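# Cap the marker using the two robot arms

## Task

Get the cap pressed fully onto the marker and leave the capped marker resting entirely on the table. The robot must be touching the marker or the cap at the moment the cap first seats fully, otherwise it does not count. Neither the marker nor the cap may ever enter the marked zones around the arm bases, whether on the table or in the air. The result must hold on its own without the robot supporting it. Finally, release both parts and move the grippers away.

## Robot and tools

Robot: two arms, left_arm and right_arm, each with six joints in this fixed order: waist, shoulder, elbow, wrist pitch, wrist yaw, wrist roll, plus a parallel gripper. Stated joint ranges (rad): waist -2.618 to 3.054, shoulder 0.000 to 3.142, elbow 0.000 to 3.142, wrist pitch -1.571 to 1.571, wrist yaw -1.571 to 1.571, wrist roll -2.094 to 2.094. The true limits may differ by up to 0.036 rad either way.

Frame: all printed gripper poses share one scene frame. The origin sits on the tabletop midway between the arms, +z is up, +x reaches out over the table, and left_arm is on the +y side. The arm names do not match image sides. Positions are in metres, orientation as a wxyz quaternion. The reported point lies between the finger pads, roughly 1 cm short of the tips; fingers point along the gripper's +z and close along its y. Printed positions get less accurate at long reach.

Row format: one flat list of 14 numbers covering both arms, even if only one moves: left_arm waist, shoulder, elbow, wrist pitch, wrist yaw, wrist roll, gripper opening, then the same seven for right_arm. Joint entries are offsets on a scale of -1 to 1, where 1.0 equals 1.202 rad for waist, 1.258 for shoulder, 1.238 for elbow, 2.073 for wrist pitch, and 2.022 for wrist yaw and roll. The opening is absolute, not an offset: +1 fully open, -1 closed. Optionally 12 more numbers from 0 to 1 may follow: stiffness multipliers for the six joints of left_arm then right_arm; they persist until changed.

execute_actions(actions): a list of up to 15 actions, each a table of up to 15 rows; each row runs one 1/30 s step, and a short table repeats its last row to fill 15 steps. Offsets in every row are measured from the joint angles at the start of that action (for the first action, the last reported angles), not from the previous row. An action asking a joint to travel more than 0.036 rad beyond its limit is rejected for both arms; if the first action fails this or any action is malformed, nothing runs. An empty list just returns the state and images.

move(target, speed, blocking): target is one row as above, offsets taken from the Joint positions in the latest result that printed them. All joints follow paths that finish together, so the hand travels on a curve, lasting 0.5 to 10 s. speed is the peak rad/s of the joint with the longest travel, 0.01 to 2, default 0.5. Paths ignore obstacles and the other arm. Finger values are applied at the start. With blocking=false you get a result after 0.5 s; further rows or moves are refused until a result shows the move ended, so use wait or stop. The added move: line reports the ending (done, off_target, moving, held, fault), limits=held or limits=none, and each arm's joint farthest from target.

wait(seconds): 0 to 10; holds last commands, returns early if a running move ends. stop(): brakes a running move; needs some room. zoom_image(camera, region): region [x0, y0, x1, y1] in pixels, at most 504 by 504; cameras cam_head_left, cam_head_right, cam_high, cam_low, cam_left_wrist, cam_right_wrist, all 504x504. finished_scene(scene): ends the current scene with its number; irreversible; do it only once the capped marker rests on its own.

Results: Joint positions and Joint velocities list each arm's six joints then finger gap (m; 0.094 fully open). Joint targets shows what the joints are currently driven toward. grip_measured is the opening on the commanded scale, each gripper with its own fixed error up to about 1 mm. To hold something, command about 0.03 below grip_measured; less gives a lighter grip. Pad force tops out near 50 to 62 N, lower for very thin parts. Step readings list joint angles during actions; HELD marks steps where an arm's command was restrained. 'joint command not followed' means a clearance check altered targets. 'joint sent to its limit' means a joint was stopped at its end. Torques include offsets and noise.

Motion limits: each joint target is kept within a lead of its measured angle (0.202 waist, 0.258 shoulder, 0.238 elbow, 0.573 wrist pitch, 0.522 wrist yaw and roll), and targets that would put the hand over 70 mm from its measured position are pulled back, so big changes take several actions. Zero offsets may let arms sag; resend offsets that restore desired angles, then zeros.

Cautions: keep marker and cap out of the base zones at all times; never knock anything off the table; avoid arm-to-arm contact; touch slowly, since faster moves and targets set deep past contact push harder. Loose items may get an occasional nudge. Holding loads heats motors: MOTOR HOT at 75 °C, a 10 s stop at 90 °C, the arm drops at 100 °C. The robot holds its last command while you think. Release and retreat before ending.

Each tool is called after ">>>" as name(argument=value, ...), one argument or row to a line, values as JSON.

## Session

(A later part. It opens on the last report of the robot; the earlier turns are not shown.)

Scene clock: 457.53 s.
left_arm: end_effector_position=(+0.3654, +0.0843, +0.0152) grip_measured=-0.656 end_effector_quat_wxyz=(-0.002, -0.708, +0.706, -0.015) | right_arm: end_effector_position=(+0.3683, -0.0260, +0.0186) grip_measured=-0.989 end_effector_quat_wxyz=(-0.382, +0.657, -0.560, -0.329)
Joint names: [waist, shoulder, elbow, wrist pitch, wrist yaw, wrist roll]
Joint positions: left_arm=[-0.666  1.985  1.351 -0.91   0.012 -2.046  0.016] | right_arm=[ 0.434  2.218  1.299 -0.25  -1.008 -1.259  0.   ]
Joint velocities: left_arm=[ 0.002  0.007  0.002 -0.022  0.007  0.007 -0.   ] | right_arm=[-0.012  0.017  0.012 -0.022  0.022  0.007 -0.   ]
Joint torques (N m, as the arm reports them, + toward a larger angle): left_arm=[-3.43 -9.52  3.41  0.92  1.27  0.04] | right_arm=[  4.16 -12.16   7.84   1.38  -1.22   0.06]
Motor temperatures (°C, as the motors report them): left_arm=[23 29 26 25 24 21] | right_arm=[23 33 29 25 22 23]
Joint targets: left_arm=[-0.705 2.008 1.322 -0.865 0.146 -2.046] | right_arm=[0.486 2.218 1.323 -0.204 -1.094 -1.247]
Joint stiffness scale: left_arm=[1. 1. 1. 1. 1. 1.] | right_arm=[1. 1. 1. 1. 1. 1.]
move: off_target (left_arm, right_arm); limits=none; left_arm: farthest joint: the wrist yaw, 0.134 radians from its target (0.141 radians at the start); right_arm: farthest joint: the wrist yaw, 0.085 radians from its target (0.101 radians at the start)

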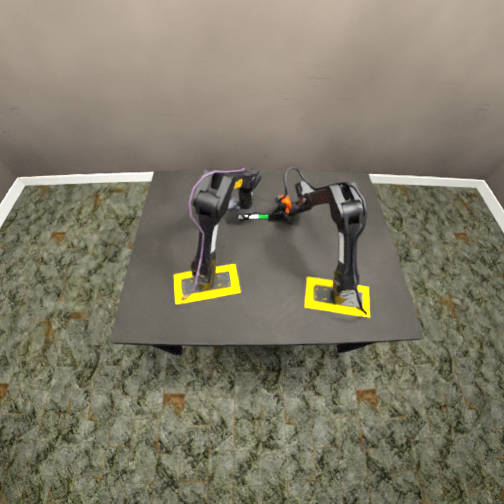

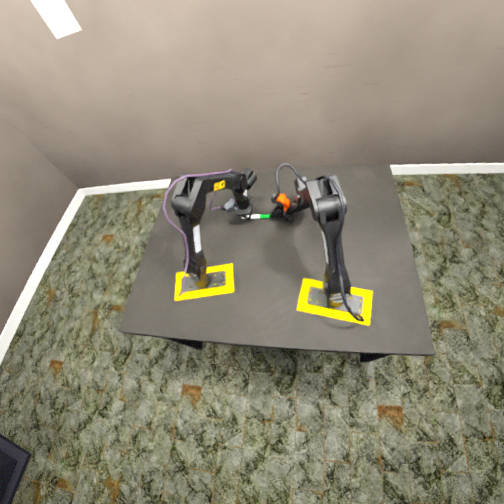

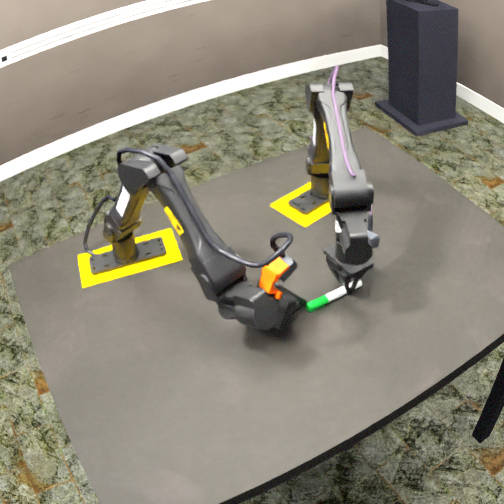

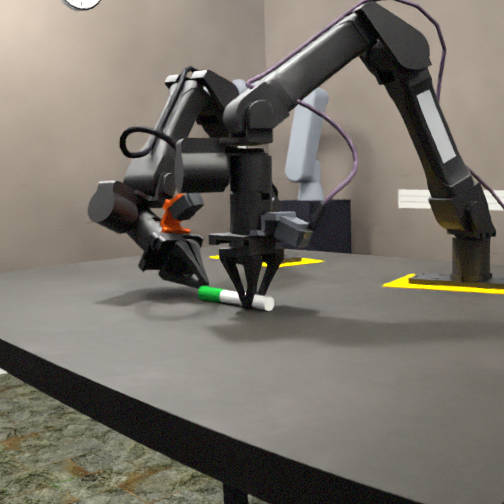

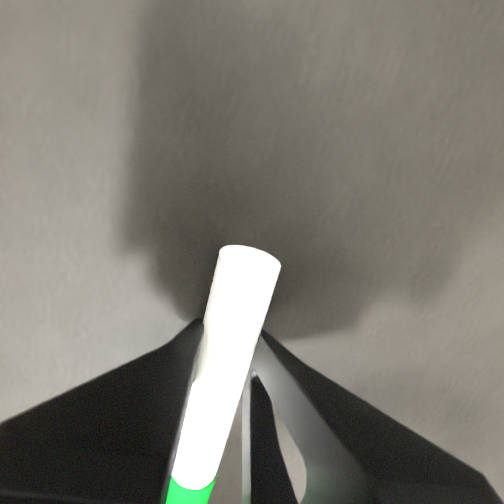

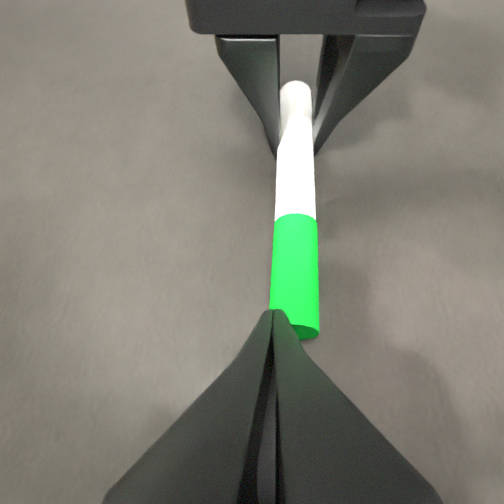

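>>> move(
  target=[0,0.018,-0.025,0.005,0,0,-0.7,-0.06,0,0.02,-0.022,0.014,0,-1],
  speed=0.15,
)

>>> move(
  target=[0,0.018,-0.025,0.005,0,0,-0.7,0,0.026,0.03,0.012,0,0,-1],
  speed=0.1,
)

>>> zoom_image(
  camera="cam_low",
  region=[100,230,300,340],
)

Scene clock: 470.80 s.
left_arm: end_effector_position=(+0.3659, +0.0861, +0.0153) grip_measured=-0.656 end_effector_quat_wxyz=(+0.002, -0.709, +0.705, -0.013) | right_arm: end_effector_position=(+0.3820, -0.0563, +0.0110) grip_measured=-0.989 end_effector_quat_wxyz=(-0.374, +0.638, -0.598, -0.309)
Joint names: [waist, shoulder, elbow, wrist pitch, wrist yaw, wrist roll]
Joint positions: left_arm=[-0.665  1.985  1.351 -0.911  0.005 -2.046  0.016] | right_arm=[ 0.369  2.218  1.299 -0.282 -0.968 -1.258  0.   ]
Joint velocities: left_arm=[ 0.007 -0.007  0.027 -0.095 -0.066 -0.051  0.001] | right_arm=[-0.002  0.007 -0.017 -0.022 -0.081  0.007  0.001]
Joint torques (N m, as the arm reports them, + toward a larger angle): left_arm=[-0.13 -9.48  3.21  0.64  0.09  0.02] | right_arm=[ -0.54 -12.11   7.82   0.78  -0.53   0.01]
Motor temperatures (°C, as the motors report them): left_arm=[23 28 26 25 25 21] | right_arm=[23 34 30 26 23 23]
Joint targets: left_arm=[-0.666 2.008 1.321 -0.899 0.013 -2.046] | right_arm=[0.362 2.218 1.323 -0.295 -0.980 -1.259]
Joint stiffness scale: left_arm=[1. 1. 1. 1. 1. 1.] | right_arm=[1. 1. 1. 1. 1. 1.]
move: off_target (left_arm, right_arm); limits=none; left_arm: farthest joint: the elbow, 0.031 radians from its target (0.031 radians at the start); right_arm: farthest joint: the elbow, 0.025 radians from its target (0.025 radians at the start)

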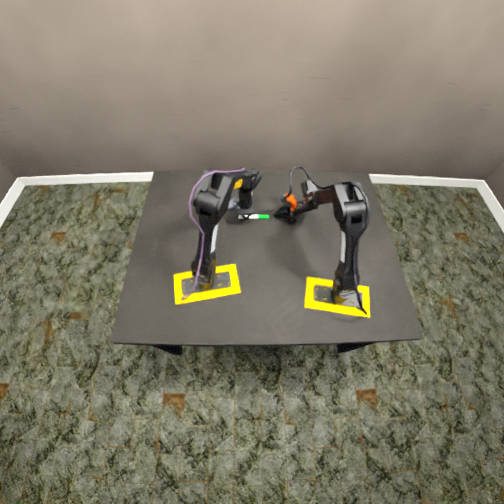

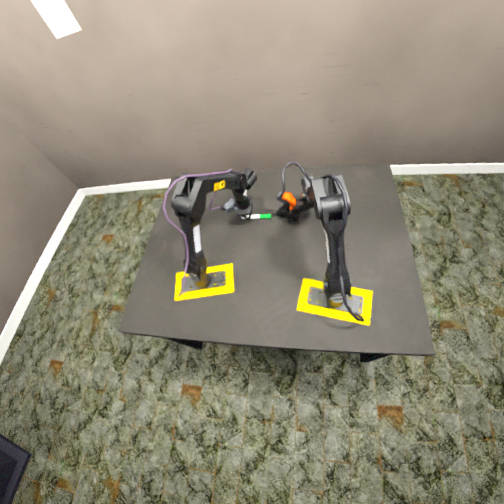

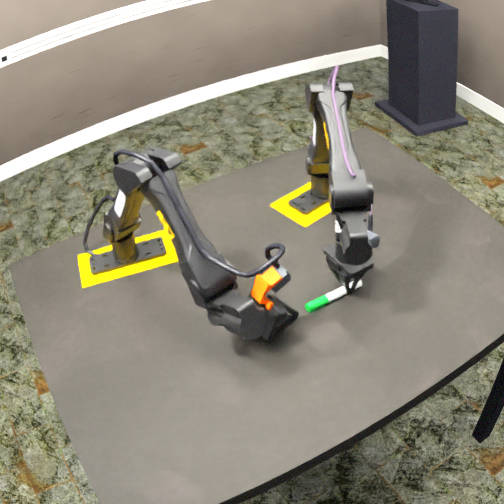

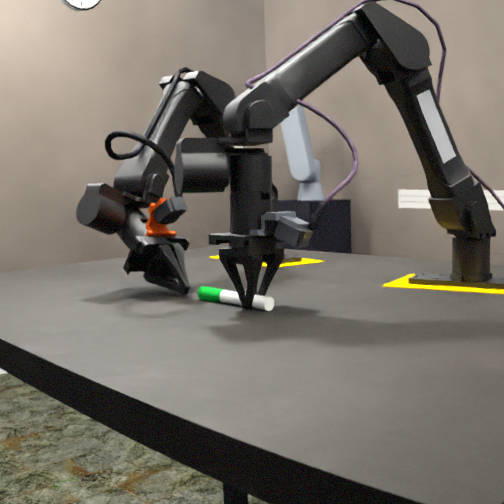

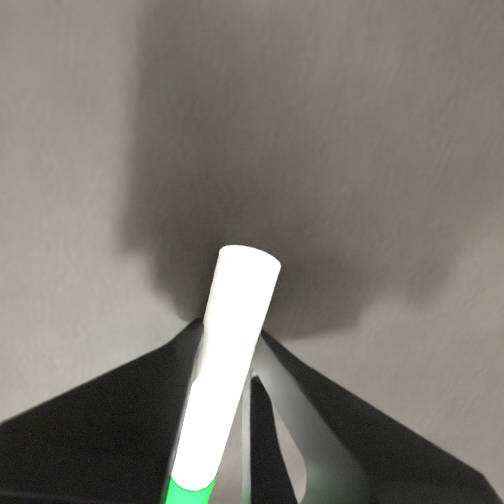

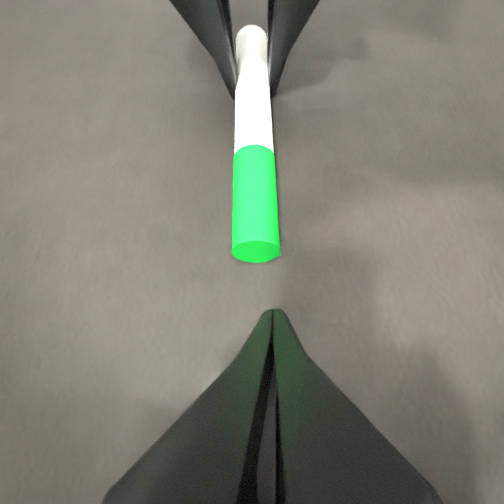

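Scene clock: 471.57 s.
left_arm: end_effector_position=(+0.3659, +0.0861, +0.0153) grip_measured=-0.656 end_effector_quat_wxyz=(+0.002, -0.709, +0.705, -0.013) | right_arm: end_effector_position=(+0.3854, -0.0555, +0.0068) grip_measured=-0.989 end_effector_quat_wxyz=(-0.376, +0.639, -0.596, -0.309)
Joint names: [waist, shoulder, elbow, wrist pitch, wrist yaw, wrist roll]
Joint positions: left_arm=[-0.665  1.985  1.351 -0.911  0.005 -2.046  0.016] | right_arm=[ 0.369  2.237  1.31  -0.269 -0.969 -1.258  0.   ]
Joint velocities: left_arm=[ 0.007  0.002 -0.002 -0.037 -0.007 -0.007 -0.002] | right_arm=[ 0.017  0.012  0.012 -0.022 -0.037 -0.095 -0.001]
Joint torques (N m, as the arm reports them, + toward a larger angle): left_arm=[ 0.15 -9.54  3.3   0.62 -0.02  0.04] | right_arm=[  0.   -10.9    7.92   1.01  -0.4    0.02]
Motor temperatures (°C, as the motors report them): left_arm=[23 28 26 25 25 21] | right_arm=[23 34 30 26 23 23]
Joint targets: left_arm=[-0.665 2.007 1.321 -0.901 0.005 -2.046] | right_arm=[0.369 2.250 1.336 -0.257 -0.968 -1.258]
Joint stiffness scale: left_arm=[1. 1. 1. 1. 1. 1.] | right_arm=[1. 1. 1. 1. 1. 1.]
move: off_target (left_arm, right_arm); limits=none; left_arm: farthest joint: the elbow, 0.031 radians from its target (0.031 radians at the start); right_arm: farthest joint: the elbow, 0.027 radians from its target (0.038 radians at the start)

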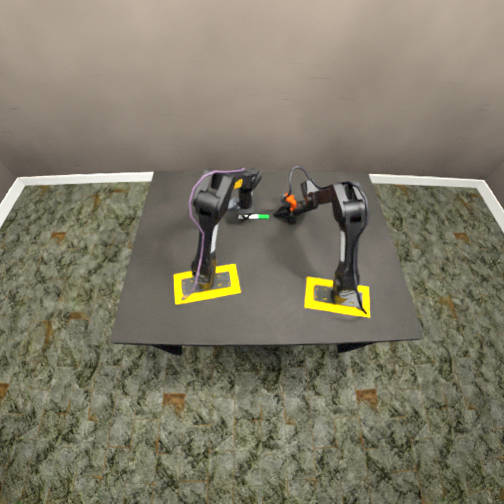

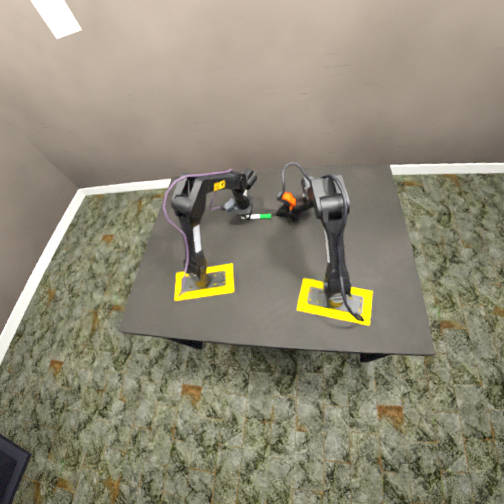

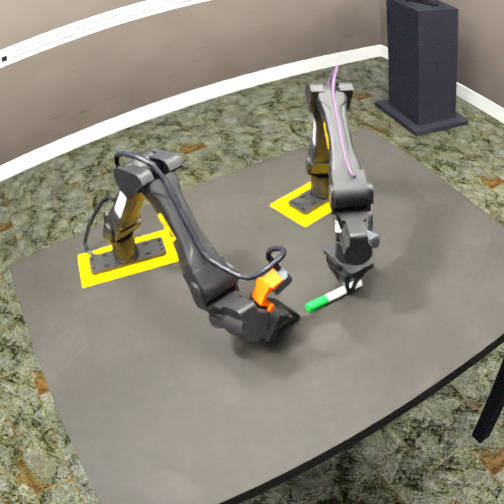

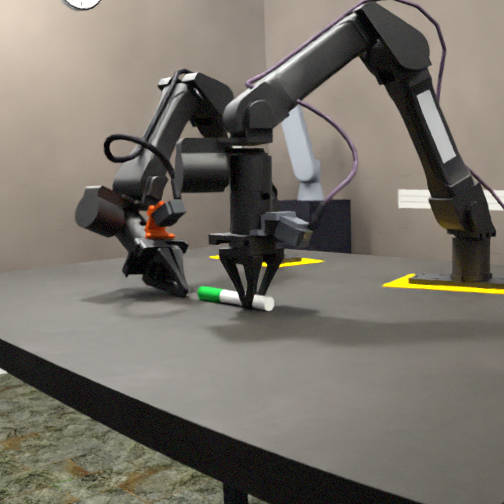

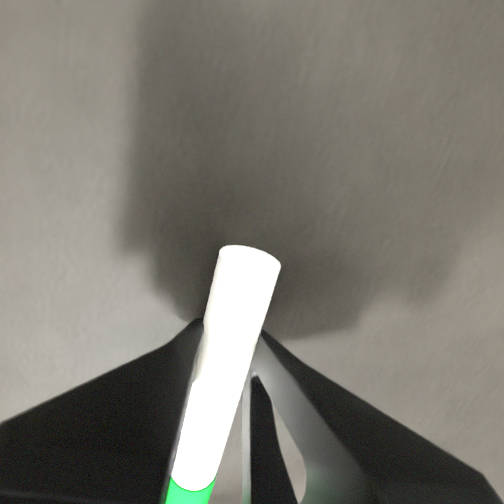

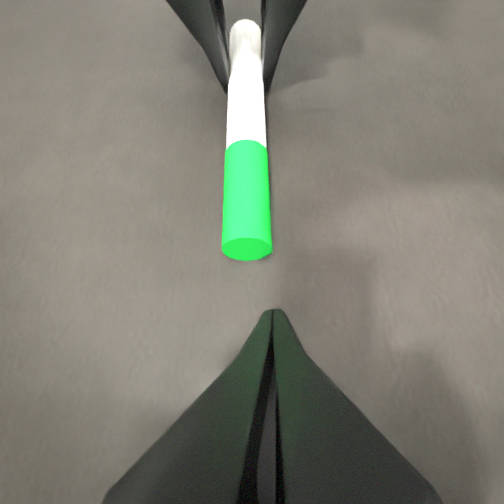

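Region (100, 230, 300, 340) of cam_low's 504x504 image, scaled by 2.520, with more detail than that image has; it fills the top 277 rows of this view, and the rest is white.

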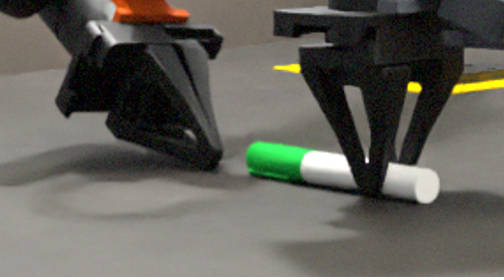

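>>> execute_actions(
  actions=[
    [[0,0,0,0,0,0,-0.7,0,0,0,-0.015,0,0,-1]],
  ],
)

Scene clock: 495.13 s.
left_arm: end_effector_position=(+0.3659, +0.0861, +0.0153) grip_measured=-0.656 end_effector_quat_wxyz=(+0.002, -0.709, +0.705, -0.013) | right_arm: end_effector_position=(+0.3851, -0.0556, +0.0066) grip_measured=-0.989 end_effector_quat_wxyz=(-0.375, +0.639, -0.597, -0.309)
Joint names: [waist, shoulder, elbow, wrist pitch, wrist yaw, wrist roll]
Joint positions: left_arm=[-0.665  1.985  1.351 -0.911  0.005 -2.046  0.016] | right_arm=[ 0.369  2.237  1.31  -0.271 -0.969 -1.258  0.   ]
Joint velocities: left_arm=[ 0.002 -0.007 -0.007 -0.007 -0.037 -0.051  0.001] | right_arm=[ 0.002 -0.022 -0.012 -0.007 -0.007 -0.022  0.001]
Joint torques (N m, as the arm reports them, + toward a larger angle): left_arm=[  0.03 -11.76   5.44   0.51   0.01   0.01] | right_arm=[  0.   -12.24   6.     0.6   -0.41   0.02]
Motor temperatures (°C, as the motors report them): left_arm=[23 28 26 25 24 21] | right_arm=[23 33 30 26 22 23]
Joint targets: left_arm=[-0.665 1.985 1.351 -0.911 0.005 -2.046] | right_arm=[0.369 2.237 1.310 -0.301 -0.969 -1.258]
Joint stiffness scale: left_arm=[1. 1. 1. 1. 1. 1.] | right_arm=[1. 1. 1. 1. 1. 1.]
Step readings (joint positions):
0: left_arm=[-0.665 1.985 1.351 -0.911 0.005 -2.046] | right_arm=[0.369 2.237 1.310 -0.269 -0.969 -1.258]
1: left_arm=[-0.665 1.985 1.351 -0.911 0.005 -2.046] | right_arm=[0.369 2.237 1.310 -0.270 -0.969 -1.258]
2: left_arm=[-0.665 1.985 1.351 -0.911 0.005 -2.046] | right_arm=[0.369 2.237 1.310 -0.271 -0.969 -1.258]
4: left_arm=[-0.665 1.985 1.351 -0.911 0.005 -2.046] | right_arm=[0.369 2.237 1.310 -0.271 -0.969 -1.258]
8: left_arm=[-0.665 1.985 1.351 -0.911 0.005 -2.046] | right_arm=[0.369 2.237 1.310 -0.271 -0.969 -1.258]
15: Joint positions above

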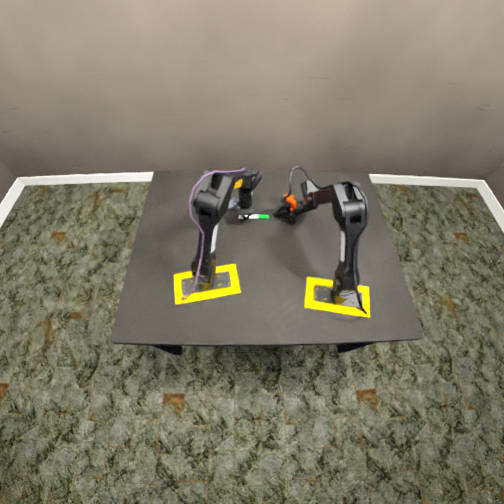

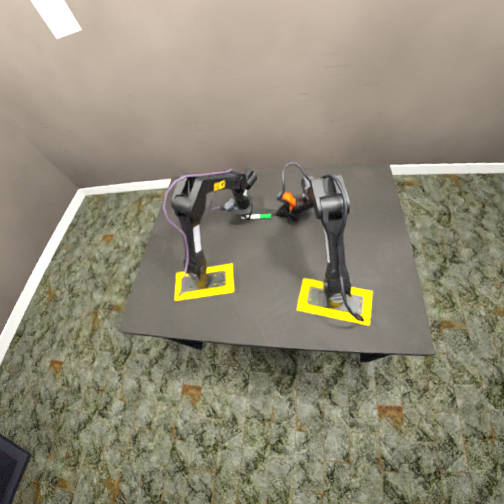

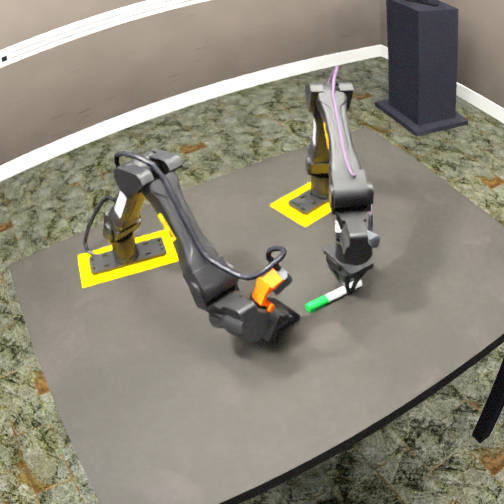

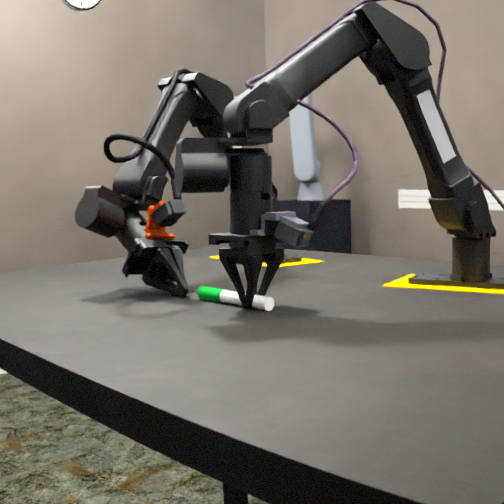

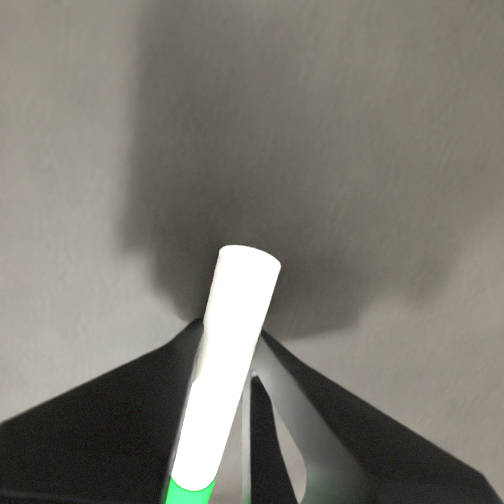

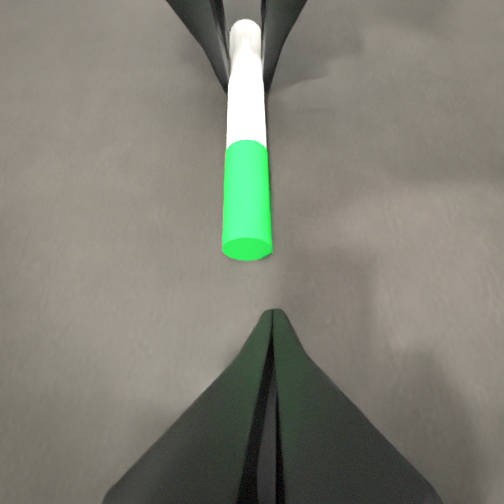

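>>> execute_actions(
  actions=[
    [[0,0.012,-0.015,0,0,0,-0.7,0,-0.015,0.015,-0.035,0,0,-1]],
    [[0,0,0,0,0,0,-0.7,0,0,0,0,0,0,-1]],
  ],
)

Scene clock: 507.67 s.
left_arm: end_effector_position=(+0.3659, +0.0861, +0.0153) grip_measured=-0.656 end_effector_quat_wxyz=(+0.002, -0.709, +0.705, -0.013) | right_arm: end_effector_position=(+0.3814, -0.0555, +0.0065) grip_measured=-0.989 end_effector_quat_wxyz=(-0.369, +0.635, -0.599, -0.317)
Joint names: [waist, shoulder, elbow, wrist pitch, wrist yaw, wrist roll]
Joint positions: left_arm=[-0.665  1.985  1.351 -0.911  0.005 -2.046  0.016] | right_arm=[ 0.369  2.237  1.31  -0.291 -0.976 -1.258  0.   ]
Joint velocities: left_arm=[-0.012  0.002  0.012 -0.051 -0.007 -0.022  0.   ] | right_arm=[ 0.002 -0.002 -0.002  0.051  0.037 -0.007 -0.001]
Joint torques (N m, as the arm reports them, + toward a larger angle): left_arm=[  0.05 -11.75   5.46   0.52   0.01   0.02] | right_arm=[  0.   -12.22   5.97   0.84  -0.4    0.02]
Motor temperatures (°C, as the motors report them): left_arm=[23 29 26 25 24 21] | right_arm=[23 34 29 25 22 23]
Joint targets: left_arm=[-0.665 1.985 1.351 -0.911 0.005 -2.046] | right_arm=[0.369 2.237 1.310 -0.293 -0.975 -1.258]
Joint stiffness scale: left_arm=[1. 1. 1. 1. 1. 1.] | right_arm=[1. 1. 1. 1. 1. 1.]
Step readings (joint positions; steps 1 to 15: 1st action; 16 to 30: 2nd action):
0: left_arm=[-0.665 1.985 1.351 -0.911 0.005 -2.046] | right_arm=[0.369 2.237 1.310 -0.271 -0.969 -1.258]
1: left_arm=[-0.665 1.985 1.351 -0.911 0.005 -2.046] | right_arm=[0.369 2.237 1.310 -0.275 -0.969 -1.258]
2: left_arm=[-0.665 1.985 1.351 -0.911 0.005 -2.046] | right_arm=[0.369 2.237 1.310 -0.280 -0.969 -1.258]
4: left_arm=[-0.665 1.985 1.351 -0.911 0.005 -2.046] | right_arm=[0.369 2.237 1.310 -0.285 -0.971 -1.258]
8: left_arm=[-0.665 1.985 1.351 -0.911 0.005 -2.046] | right_arm=[0.369 2.237 1.310 -0.290 -0.974 -1.258]
15: left_arm=[-0.665 1.985 1.351 -0.911 0.005 -2.046] | right_arm=[0.369 2.237 1.310 -0.293 -0.975 -1.258]
16: left_arm=[-0.665 1.985 1.351 -0.911 0.005 -2.046] | right_arm=[0.369 2.237 1.310 -0.292 -0.976 -1.258]
17: left_arm=[-0.665 1.985 1.351 -0.911 0.005 -2.046] | right_arm=[0.369 2.237 1.310 -0.291 -0.976 -1.258]
19: left_arm=[-0.665 1.985 1.351 -0.911 0.005 -2.046] | right_arm=[0.369 2.237 1.310 -0.291 -0.976 -1.258]
23: left_arm=[-0.665 1.985 1.351 -0.911 0.005 -2.046] | right_arm=[0.369 2.237 1.310 -0.291 -0.976 -1.258]
30: Joint positions above

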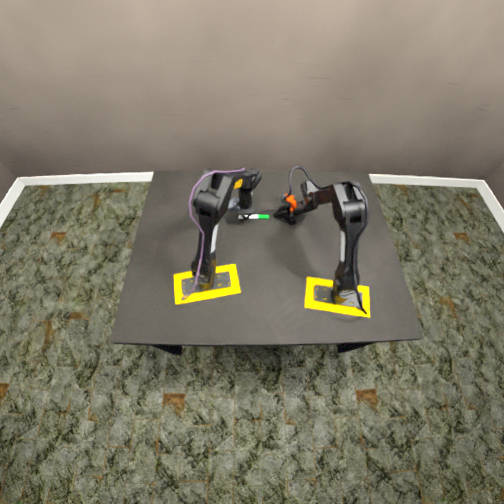

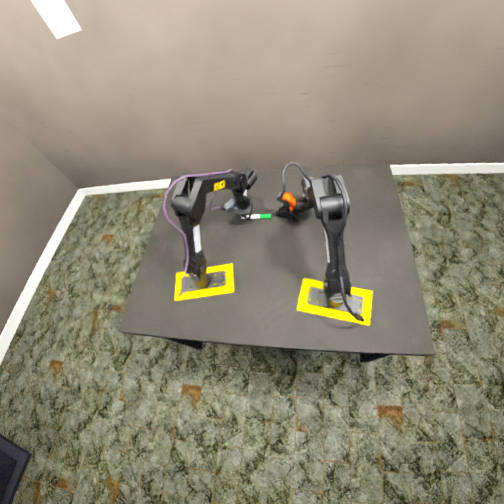

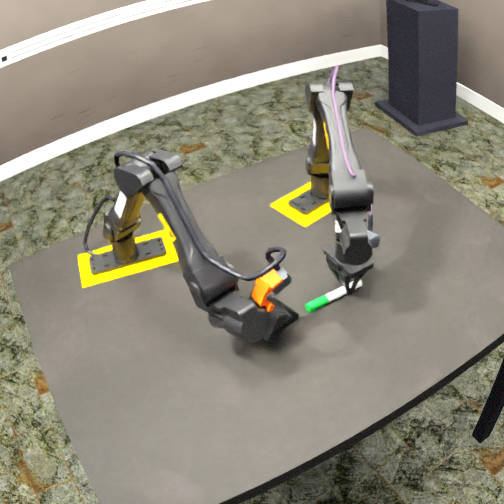

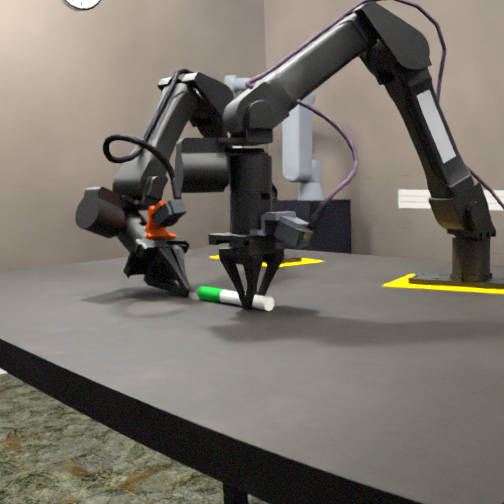

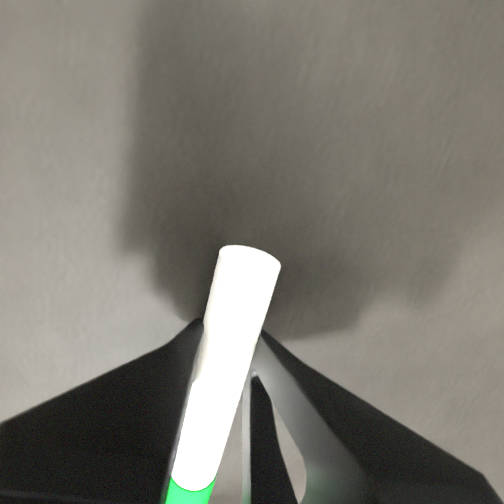

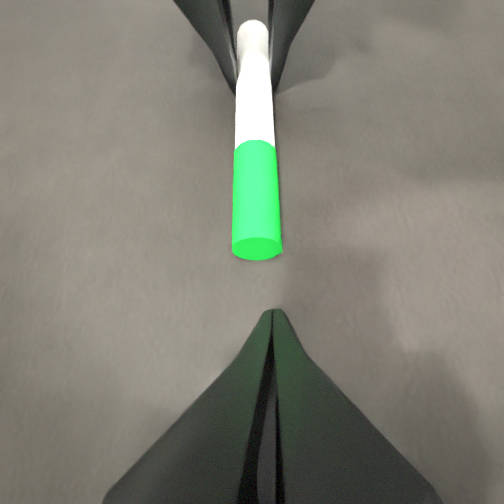

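>>> execute_actions(
  actions=[
    [[0,0.012,-0.015,0,0,0,-0.7,0.056,0,0.012,0.031,0.005,0.007,-1]],
    [[0,0,0,0,0,0,-0.7,0,0,0,0,0,0,-1]],
  ],
)

>>> zoom_image(
  camera="cam_low",
  region=[100,230,300,340],
)

Scene clock: 513.77 s.
left_arm: end_effector_position=(+0.3659, +0.0875, +0.0153) grip_measured=-0.656 end_effector_quat_wxyz=(+0.004, -0.709, +0.705, -0.011) | right_arm: end_effector_position=(+0.3744, -0.0297, +0.0070) grip_measured=-0.989 end_effector_quat_wxyz=(-0.372, +0.660, -0.573, -0.311)
Joint names: [waist, shoulder, elbow, wrist pitch, wrist yaw, wrist roll]
Joint positions: left_arm=[-0.664  1.985  1.351 -0.914 -0.    -2.046  0.016] | right_arm=[ 0.434  2.237  1.31  -0.245 -0.96  -1.256  0.   ]
Joint velocities: left_arm=[-0.012  0.002 -0.012  0.037 -0.037  0.007  0.   ] | right_arm=[ 0.017  0.002  0.002 -0.037  0.051  0.022  0.   ]
Joint torques (N m, as the arm reports them, + toward a larger angle): left_arm=[  0.06 -11.74   5.45   0.52   0.01   0.03] | right_arm=[ -0.02 -12.27   6.03   0.93  -0.41   0.02]
Motor temperatures (°C, as the motors report them): left_arm=[23 30 26 25 24 21] | right_arm=[23 34 29 26 22 23]
Joint targets: left_arm=[-0.664 1.985 1.351 -0.914 -0.000 -2.046] | right_arm=[0.434 2.237 1.310 -0.245 -0.960 -1.256]
Joint stiffness scale: left_arm=[1. 1. 1. 1. 1. 1.] | right_arm=[1. 1. 1. 1. 1. 1.]
Step readings (joint positions; steps 1 to 15: 1st action; 16 to 30: 2nd action):
0: left_arm=[-0.665 1.985 1.351 -0.911 0.005 -2.046] | right_arm=[0.369 2.237 1.310 -0.291 -0.976 -1.258]
1: left_arm=[-0.665 1.985 1.351 -0.911 0.005 -2.046] | right_arm=[0.373 2.237 1.310 -0.285 -0.976 -1.258]
2: left_arm=[-0.665 1.985 1.351 -0.911 0.005 -2.046] | right_arm=[0.381 2.237 1.310 -0.274 -0.973 -1.257]
4: left_arm=[-0.665 1.985 1.351 -0.911 0.005 -2.046] | right_arm=[0.406 2.237 1.310 -0.258 -0.966 -1.256]
8: left_arm=[-0.664 1.985 1.351 -0.914 -0.000 -2.046] | right_arm=[0.434 2.237 1.310 -0.247 -0.960 -1.256]
15: left_arm=[-0.664 1.985 1.351 -0.914 -0.000 -2.046] | right_arm=[0.434 2.237 1.310 -0.245 -0.960 -1.256]
16: left_arm=[-0.664 1.985 1.351 -0.914 -0.000 -2.046] | right_arm=[0.434 2.237 1.310 -0.245 -0.960 -1.256]
17: left_arm=[-0.664 1.985 1.351 -0.914 -0.000 -2.046] | right_arm=[0.434 2.237 1.310 -0.245 -0.960 -1.256]
19: left_arm=[-0.664 1.985 1.351 -0.914 -0.000 -2.046] | right_arm=[0.434 2.237 1.310 -0.245 -0.960 -1.256]
23: left_arm=[-0.664 1.985 1.351 -0.914 -0.000 -2.046] | right_arm=[0.434 2.237 1.310 -0.245 -0.960 -1.256]
30: Joint positions above

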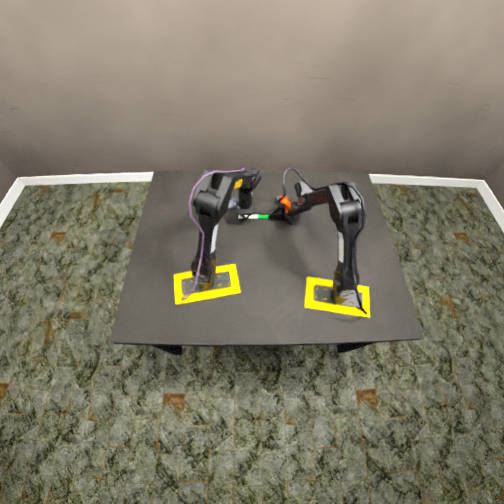

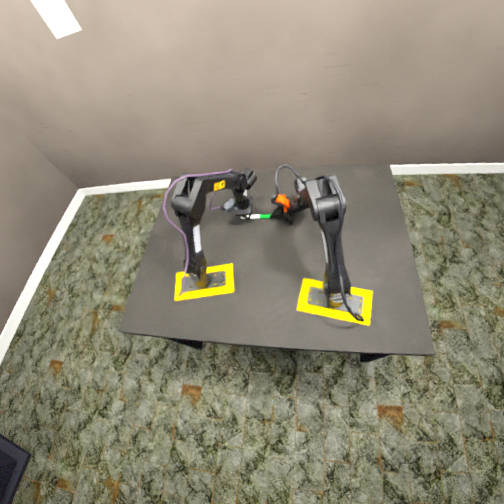

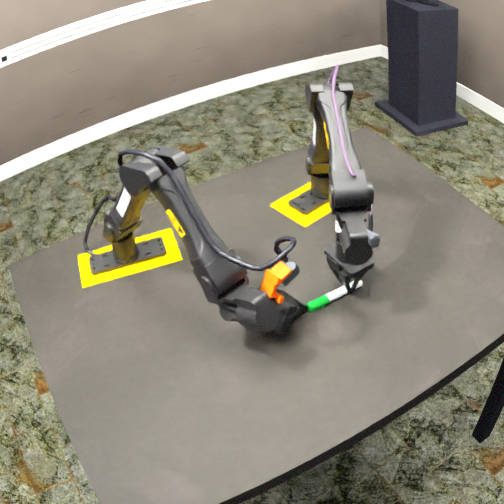

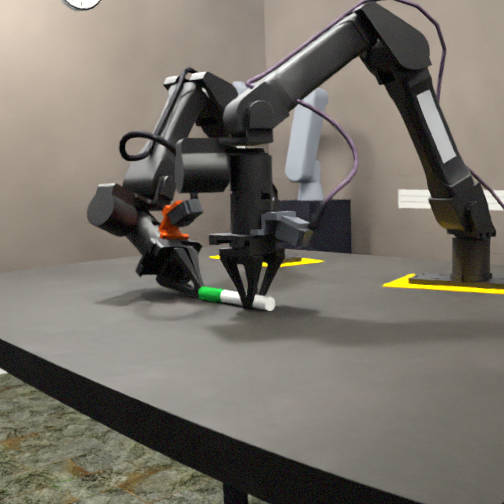

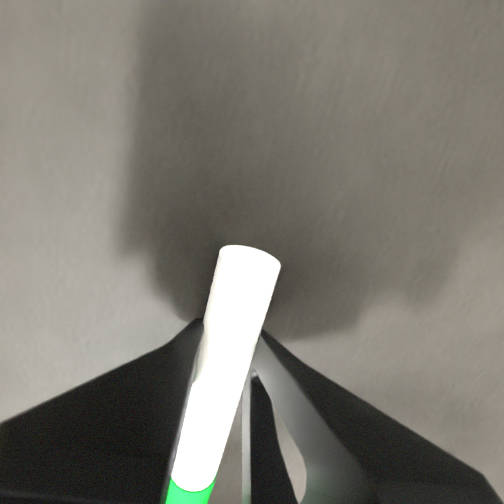

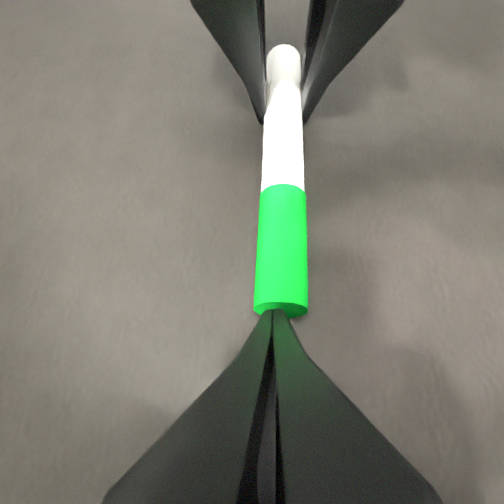

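Region (100, 230, 300, 340) of cam_low's 504x504 image, scaled by 2.520, with more detail than that image has; it fills the top 277 rows of this view, and the rest is white.

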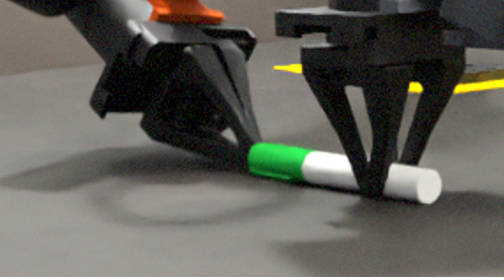

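>>> execute_actions(
  actions=[
    [[-0.03,0.012,-0.015,0.01,0.04,0,-0.7,0.06,0,0.012,0.03,-0.02,0,-1]],
    [[-0.02,0,0,0,0.02,0,-0.7,0.05,0,0,0.01,-0.02,0,-1]],
  ],
)

Scene clock: 519.63 s.
left_arm: end_effector_position=(+0.3611, +0.0985, +0.0155) grip_measured=-0.656 end_effector_quat_wxyz=(+0.020, -0.708, +0.705, +0.014) | right_arm: end_effector_position=(+0.3697, -0.0167, +0.0072) grip_measured=-0.989 end_effector_quat_wxyz=(-0.372, +0.673, -0.560, -0.309)
Joint names: [waist, shoulder, elbow, wrist pitch, wrist yaw, wrist roll]
Joint positions: left_arm=[-0.666  1.985  1.351 -0.951 -0.047 -2.046  0.016] | right_arm=[ 0.467  2.237  1.31  -0.226 -0.95  -1.256  0.   ]
Joint velocities: left_arm=[-0.007  0.002 -0.012 -0.066 -0.051  0.022 -0.   ] | right_arm=[ 0.002 -0.012  0.012  0.007 -0.022 -0.037 -0.   ]
Joint torques (N m, as the arm reports them, + toward a larger angle): left_arm=[ -2.1  -11.72   5.37   0.63   0.57   0.02] | right_arm=[  3.74 -12.31   6.05   1.14  -0.8    0.02]
Motor temperatures (°C, as the motors report them): left_arm=[23 30 26 25 24 21] | right_arm=[23 34 29 26 22 23]
Joint targets: left_arm=[-0.690 1.985 1.351 -0.928 0.018 -2.046] | right_arm=[0.512 2.237 1.310 -0.207 -0.992 -1.256]
Joint stiffness scale: left_arm=[1. 1. 1. 1. 1. 1.] | right_arm=[1. 1. 1. 1. 1. 1.]
Step readings (joint positions; steps 1 to 15: 1st action; 16 to 30: 2nd action):
0: left_arm=[-0.664 1.985 1.351 -0.914 -0.000 -2.046] | right_arm=[0.434 2.237 1.310 -0.245 -0.960 -1.256]
1: left_arm=[-0.666 1.985 1.351 -0.914 0.001 -2.046] | right_arm=[0.438 2.237 1.310 -0.241 -0.960 -1.256]
2: left_arm=[-0.666 1.985 1.351 -0.917 -0.005 -2.046] | right_arm=[0.442 2.237 1.310 -0.238 -0.957 -1.256]
4: left_arm=[-0.666 1.985 1.351 -0.925 -0.017 -2.046] | right_arm=[0.449 2.237 1.310 -0.231 -0.953 -1.256]
8: left_arm=[-0.666 1.985 1.351 -0.928 -0.023 -2.046] | right_arm=[0.452 2.237 1.310 -0.228 -0.952 -1.256]
15: left_arm=[-0.666 1.985 1.351 -0.928 -0.023 -2.046] | right_arm=[0.452 2.237 1.310 -0.227 -0.952 -1.256]
16: left_arm=[-0.666 1.985 1.351 -0.930 -0.027 -2.046] | right_arm=[0.453 2.237 1.310 -0.227 -0.952 -1.256]
17: left_arm=[-0.666 1.985 1.351 -0.933 -0.031 -2.046] | right_arm=[0.455 2.237 1.310 -0.227 -0.951 -1.256]
19: left_arm=[-0.666 1.985 1.351 -0.941 -0.038 -2.046] | right_arm=[0.461 2.237 1.310 -0.226 -0.950 -1.256]
23: left_arm=[-0.666 1.985 1.351 -0.951 -0.046 -2.046] | right_arm=[0.467 2.237 1.310 -0.226 -0.950 -1.256]
30: Joint positions above

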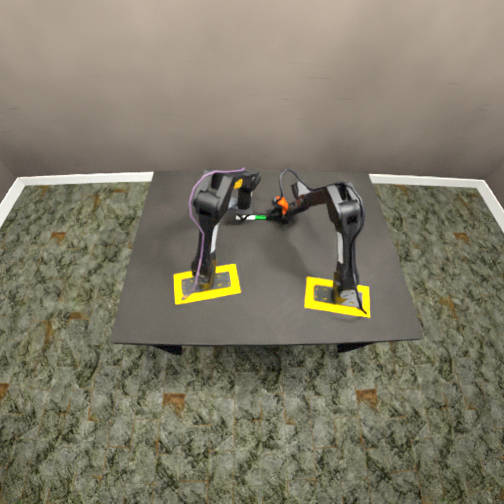

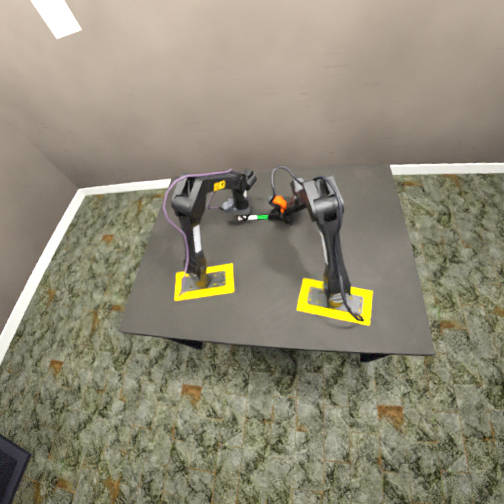

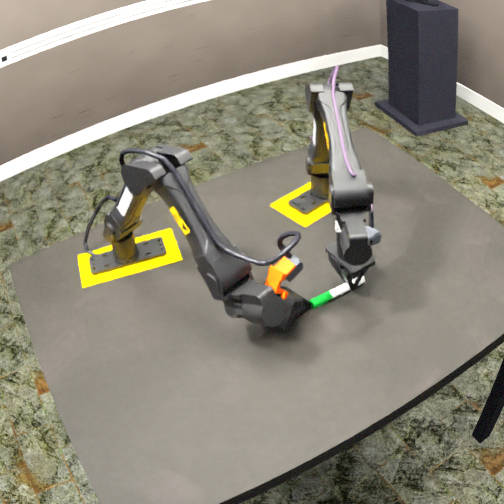

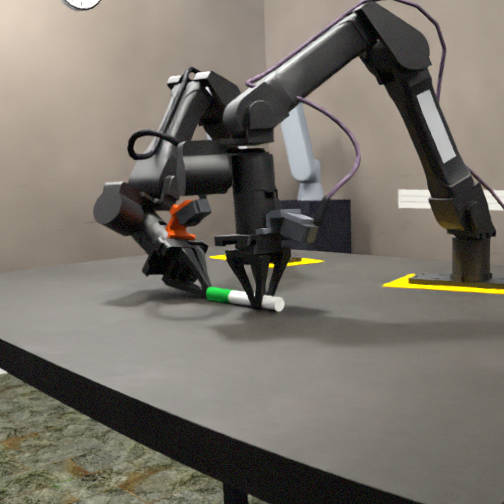

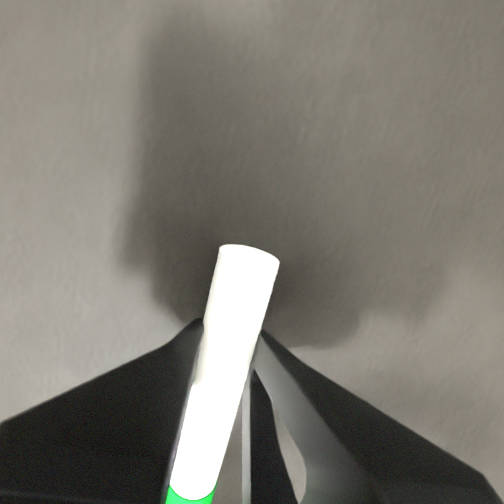

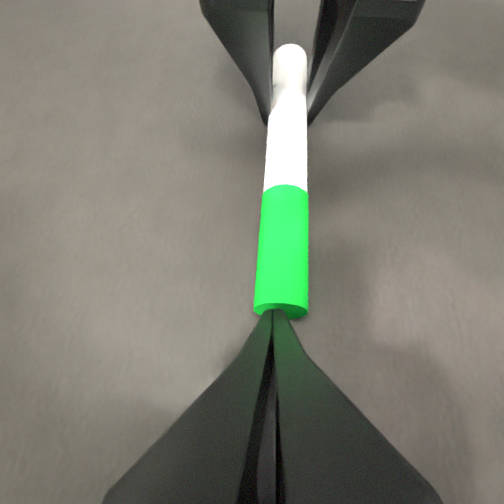

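>>> execute_actions(
  actions=[
    [[-0.04,0.012,-0.015,0.04,0.09,0,-0.7,0.07,0,0.012,0.02,-0.04,0,-1]],
    [[-0.02,0,0,0.03,0.06,0,-0.7,0.04,0,0,0.01,-0.03,0,-1]],
  ],
)

>>> zoom_image(
  camera="cam_right_wrist",
  region=[200,100,360,330],
)

Scene clock: 528.70 s.
left_arm: end_effector_position=(+0.3594, +0.1002, +0.0155) grip_measured=-0.656 end_effector_quat_wxyz=(+0.019, -0.709, +0.705, +0.018) | right_arm: end_effector_position=(+0.3681, -0.0139, +0.0073) grip_measured=-0.989 end_effector_quat_wxyz=(-0.372, +0.675, -0.557, -0.310)
Joint names: [waist, shoulder, elbow, wrist pitch, wrist yaw, wrist roll]
Joint positions: left_arm=[-0.664  1.985  1.351 -0.96  -0.048 -2.046  0.016] | right_arm=[ 0.474  2.237  1.31  -0.224 -0.95  -1.256  0.   ]
Joint velocities: left_arm=[-0.012 -0.012  0.007  0.007  0.022  0.007  0.   ] | right_arm=[-0.002 -0.007  0.007 -0.037 -0.022  0.022  0.   ]
Joint torques (N m, as the arm reports them, + toward a larger angle): left_arm=[ -2.3  -11.59   5.31   0.98   1.12   0.03] | right_arm=[  3.99 -12.3    6.06   1.16  -0.97   0.02]
Motor temperatures (°C, as the motors report them): left_arm=[23 30 26 25 24 21] | right_arm=[23 35 29 26 22 23]
Joint targets: left_arm=[-0.691 1.985 1.351 -0.896 0.076 -2.046] | right_arm=[0.522 2.237 1.310 -0.204 -1.011 -1.256]
Joint stiffness scale: left_arm=[1. 1. 1. 1. 1. 1.] | right_arm=[1. 1. 1. 1. 1. 1.]
Step readings (joint positions; steps 1 to 15: 1st action; 16 to 30: 2nd action):
0: left_arm=[-0.666 1.985 1.351 -0.951 -0.047 -2.046] | right_arm=[0.467 2.237 1.310 -0.226 -0.950 -1.256]
1: left_arm=[-0.667 1.985 1.351 -0.951 -0.042 -2.046] | right_arm=[0.470 2.237 1.310 -0.224 -0.950 -1.256]
2: left_arm=[-0.667 1.985 1.351 -0.953 -0.043 -2.046] | right_arm=[0.472 2.237 1.310 -0.224 -0.950 -1.256]
4: left_arm=[-0.667 1.985 1.351 -0.957 -0.045 -2.046] | right_arm=[0.474 2.237 1.310 -0.224 -0.950 -1.256]
8: left_arm=[-0.667 1.985 1.351 -0.958 -0.046 -2.046] | right_arm=[0.474 2.237 1.310 -0.224 -0.950 -1.256]
15: left_arm=[-0.667 1.985 1.351 -0.958 -0.046 -2.046] | right_arm=[0.474 2.237 1.310 -0.224 -0.950 -1.256]
16: left_arm=[-0.666 1.985 1.351 -0.959 -0.048 -2.046] | right_arm=[0.474 2.237 1.310 -0.224 -0.950 -1.256]
17: left_arm=[-0.665 1.985 1.351 -0.960 -0.048 -2.046] | right_arm=[0.474 2.237 1.310 -0.224 -0.950 -1.256]
19: left_arm=[-0.664 1.985 1.351 -0.960 -0.048 -2.046] | right_arm=[0.474 2.237 1.310 -0.224 -0.950 -1.256]
23: left_arm=[-0.664 1.985 1.351 -0.960 -0.048 -2.046] | right_arm=[0.474 2.237 1.310 -0.224 -0.950 -1.256]
30: Joint positions above

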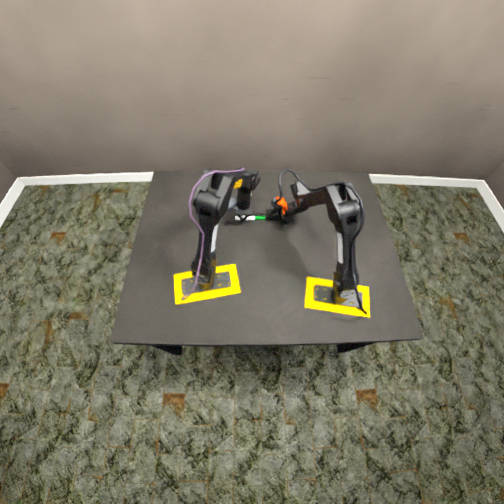

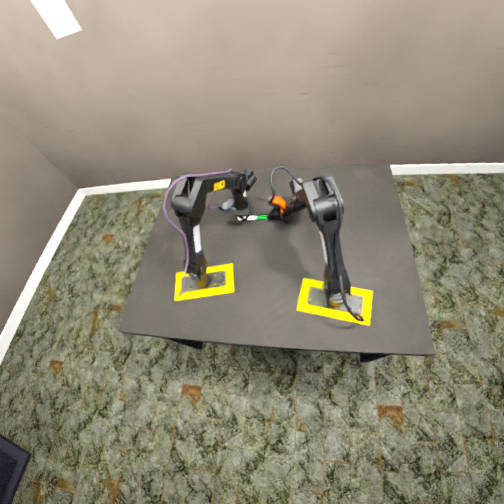

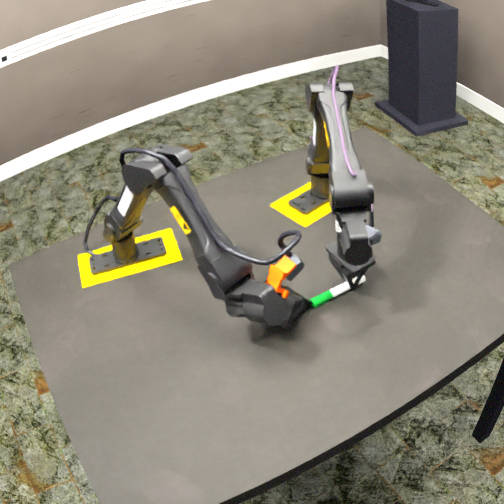

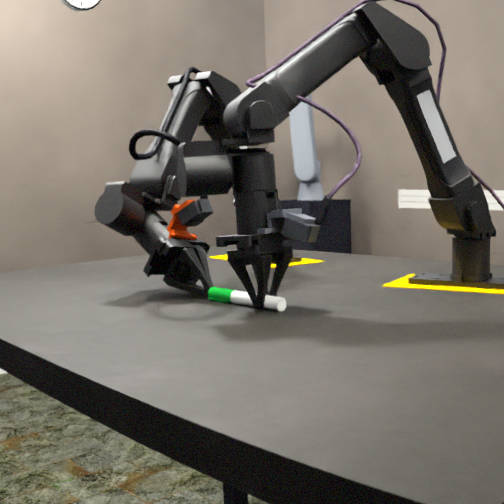

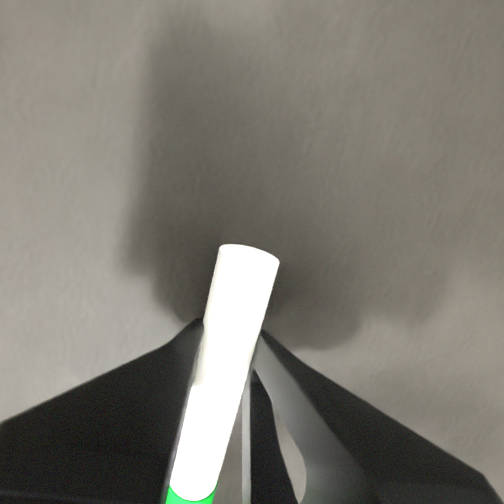

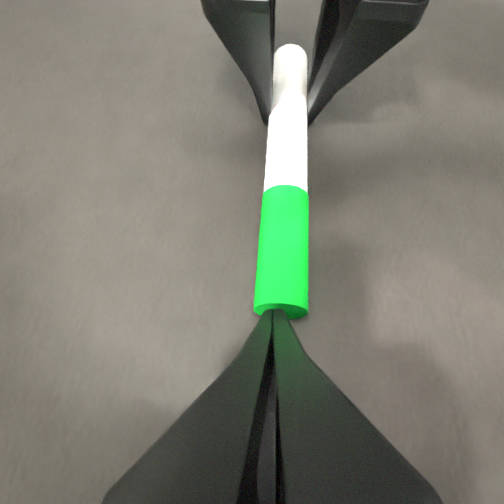

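Region (200, 100, 360, 330) of cam_right_wrist's 504x504 image, scaled by 2.191, with more detail than that image has; it fills the left 351 columns of this view, and the rest is white.

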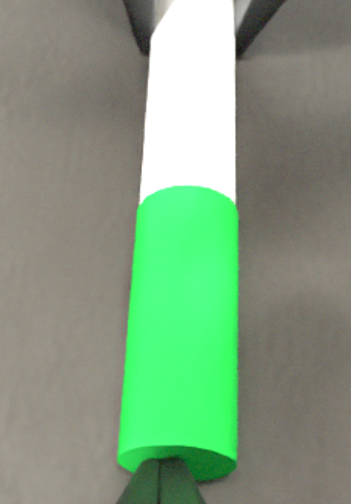

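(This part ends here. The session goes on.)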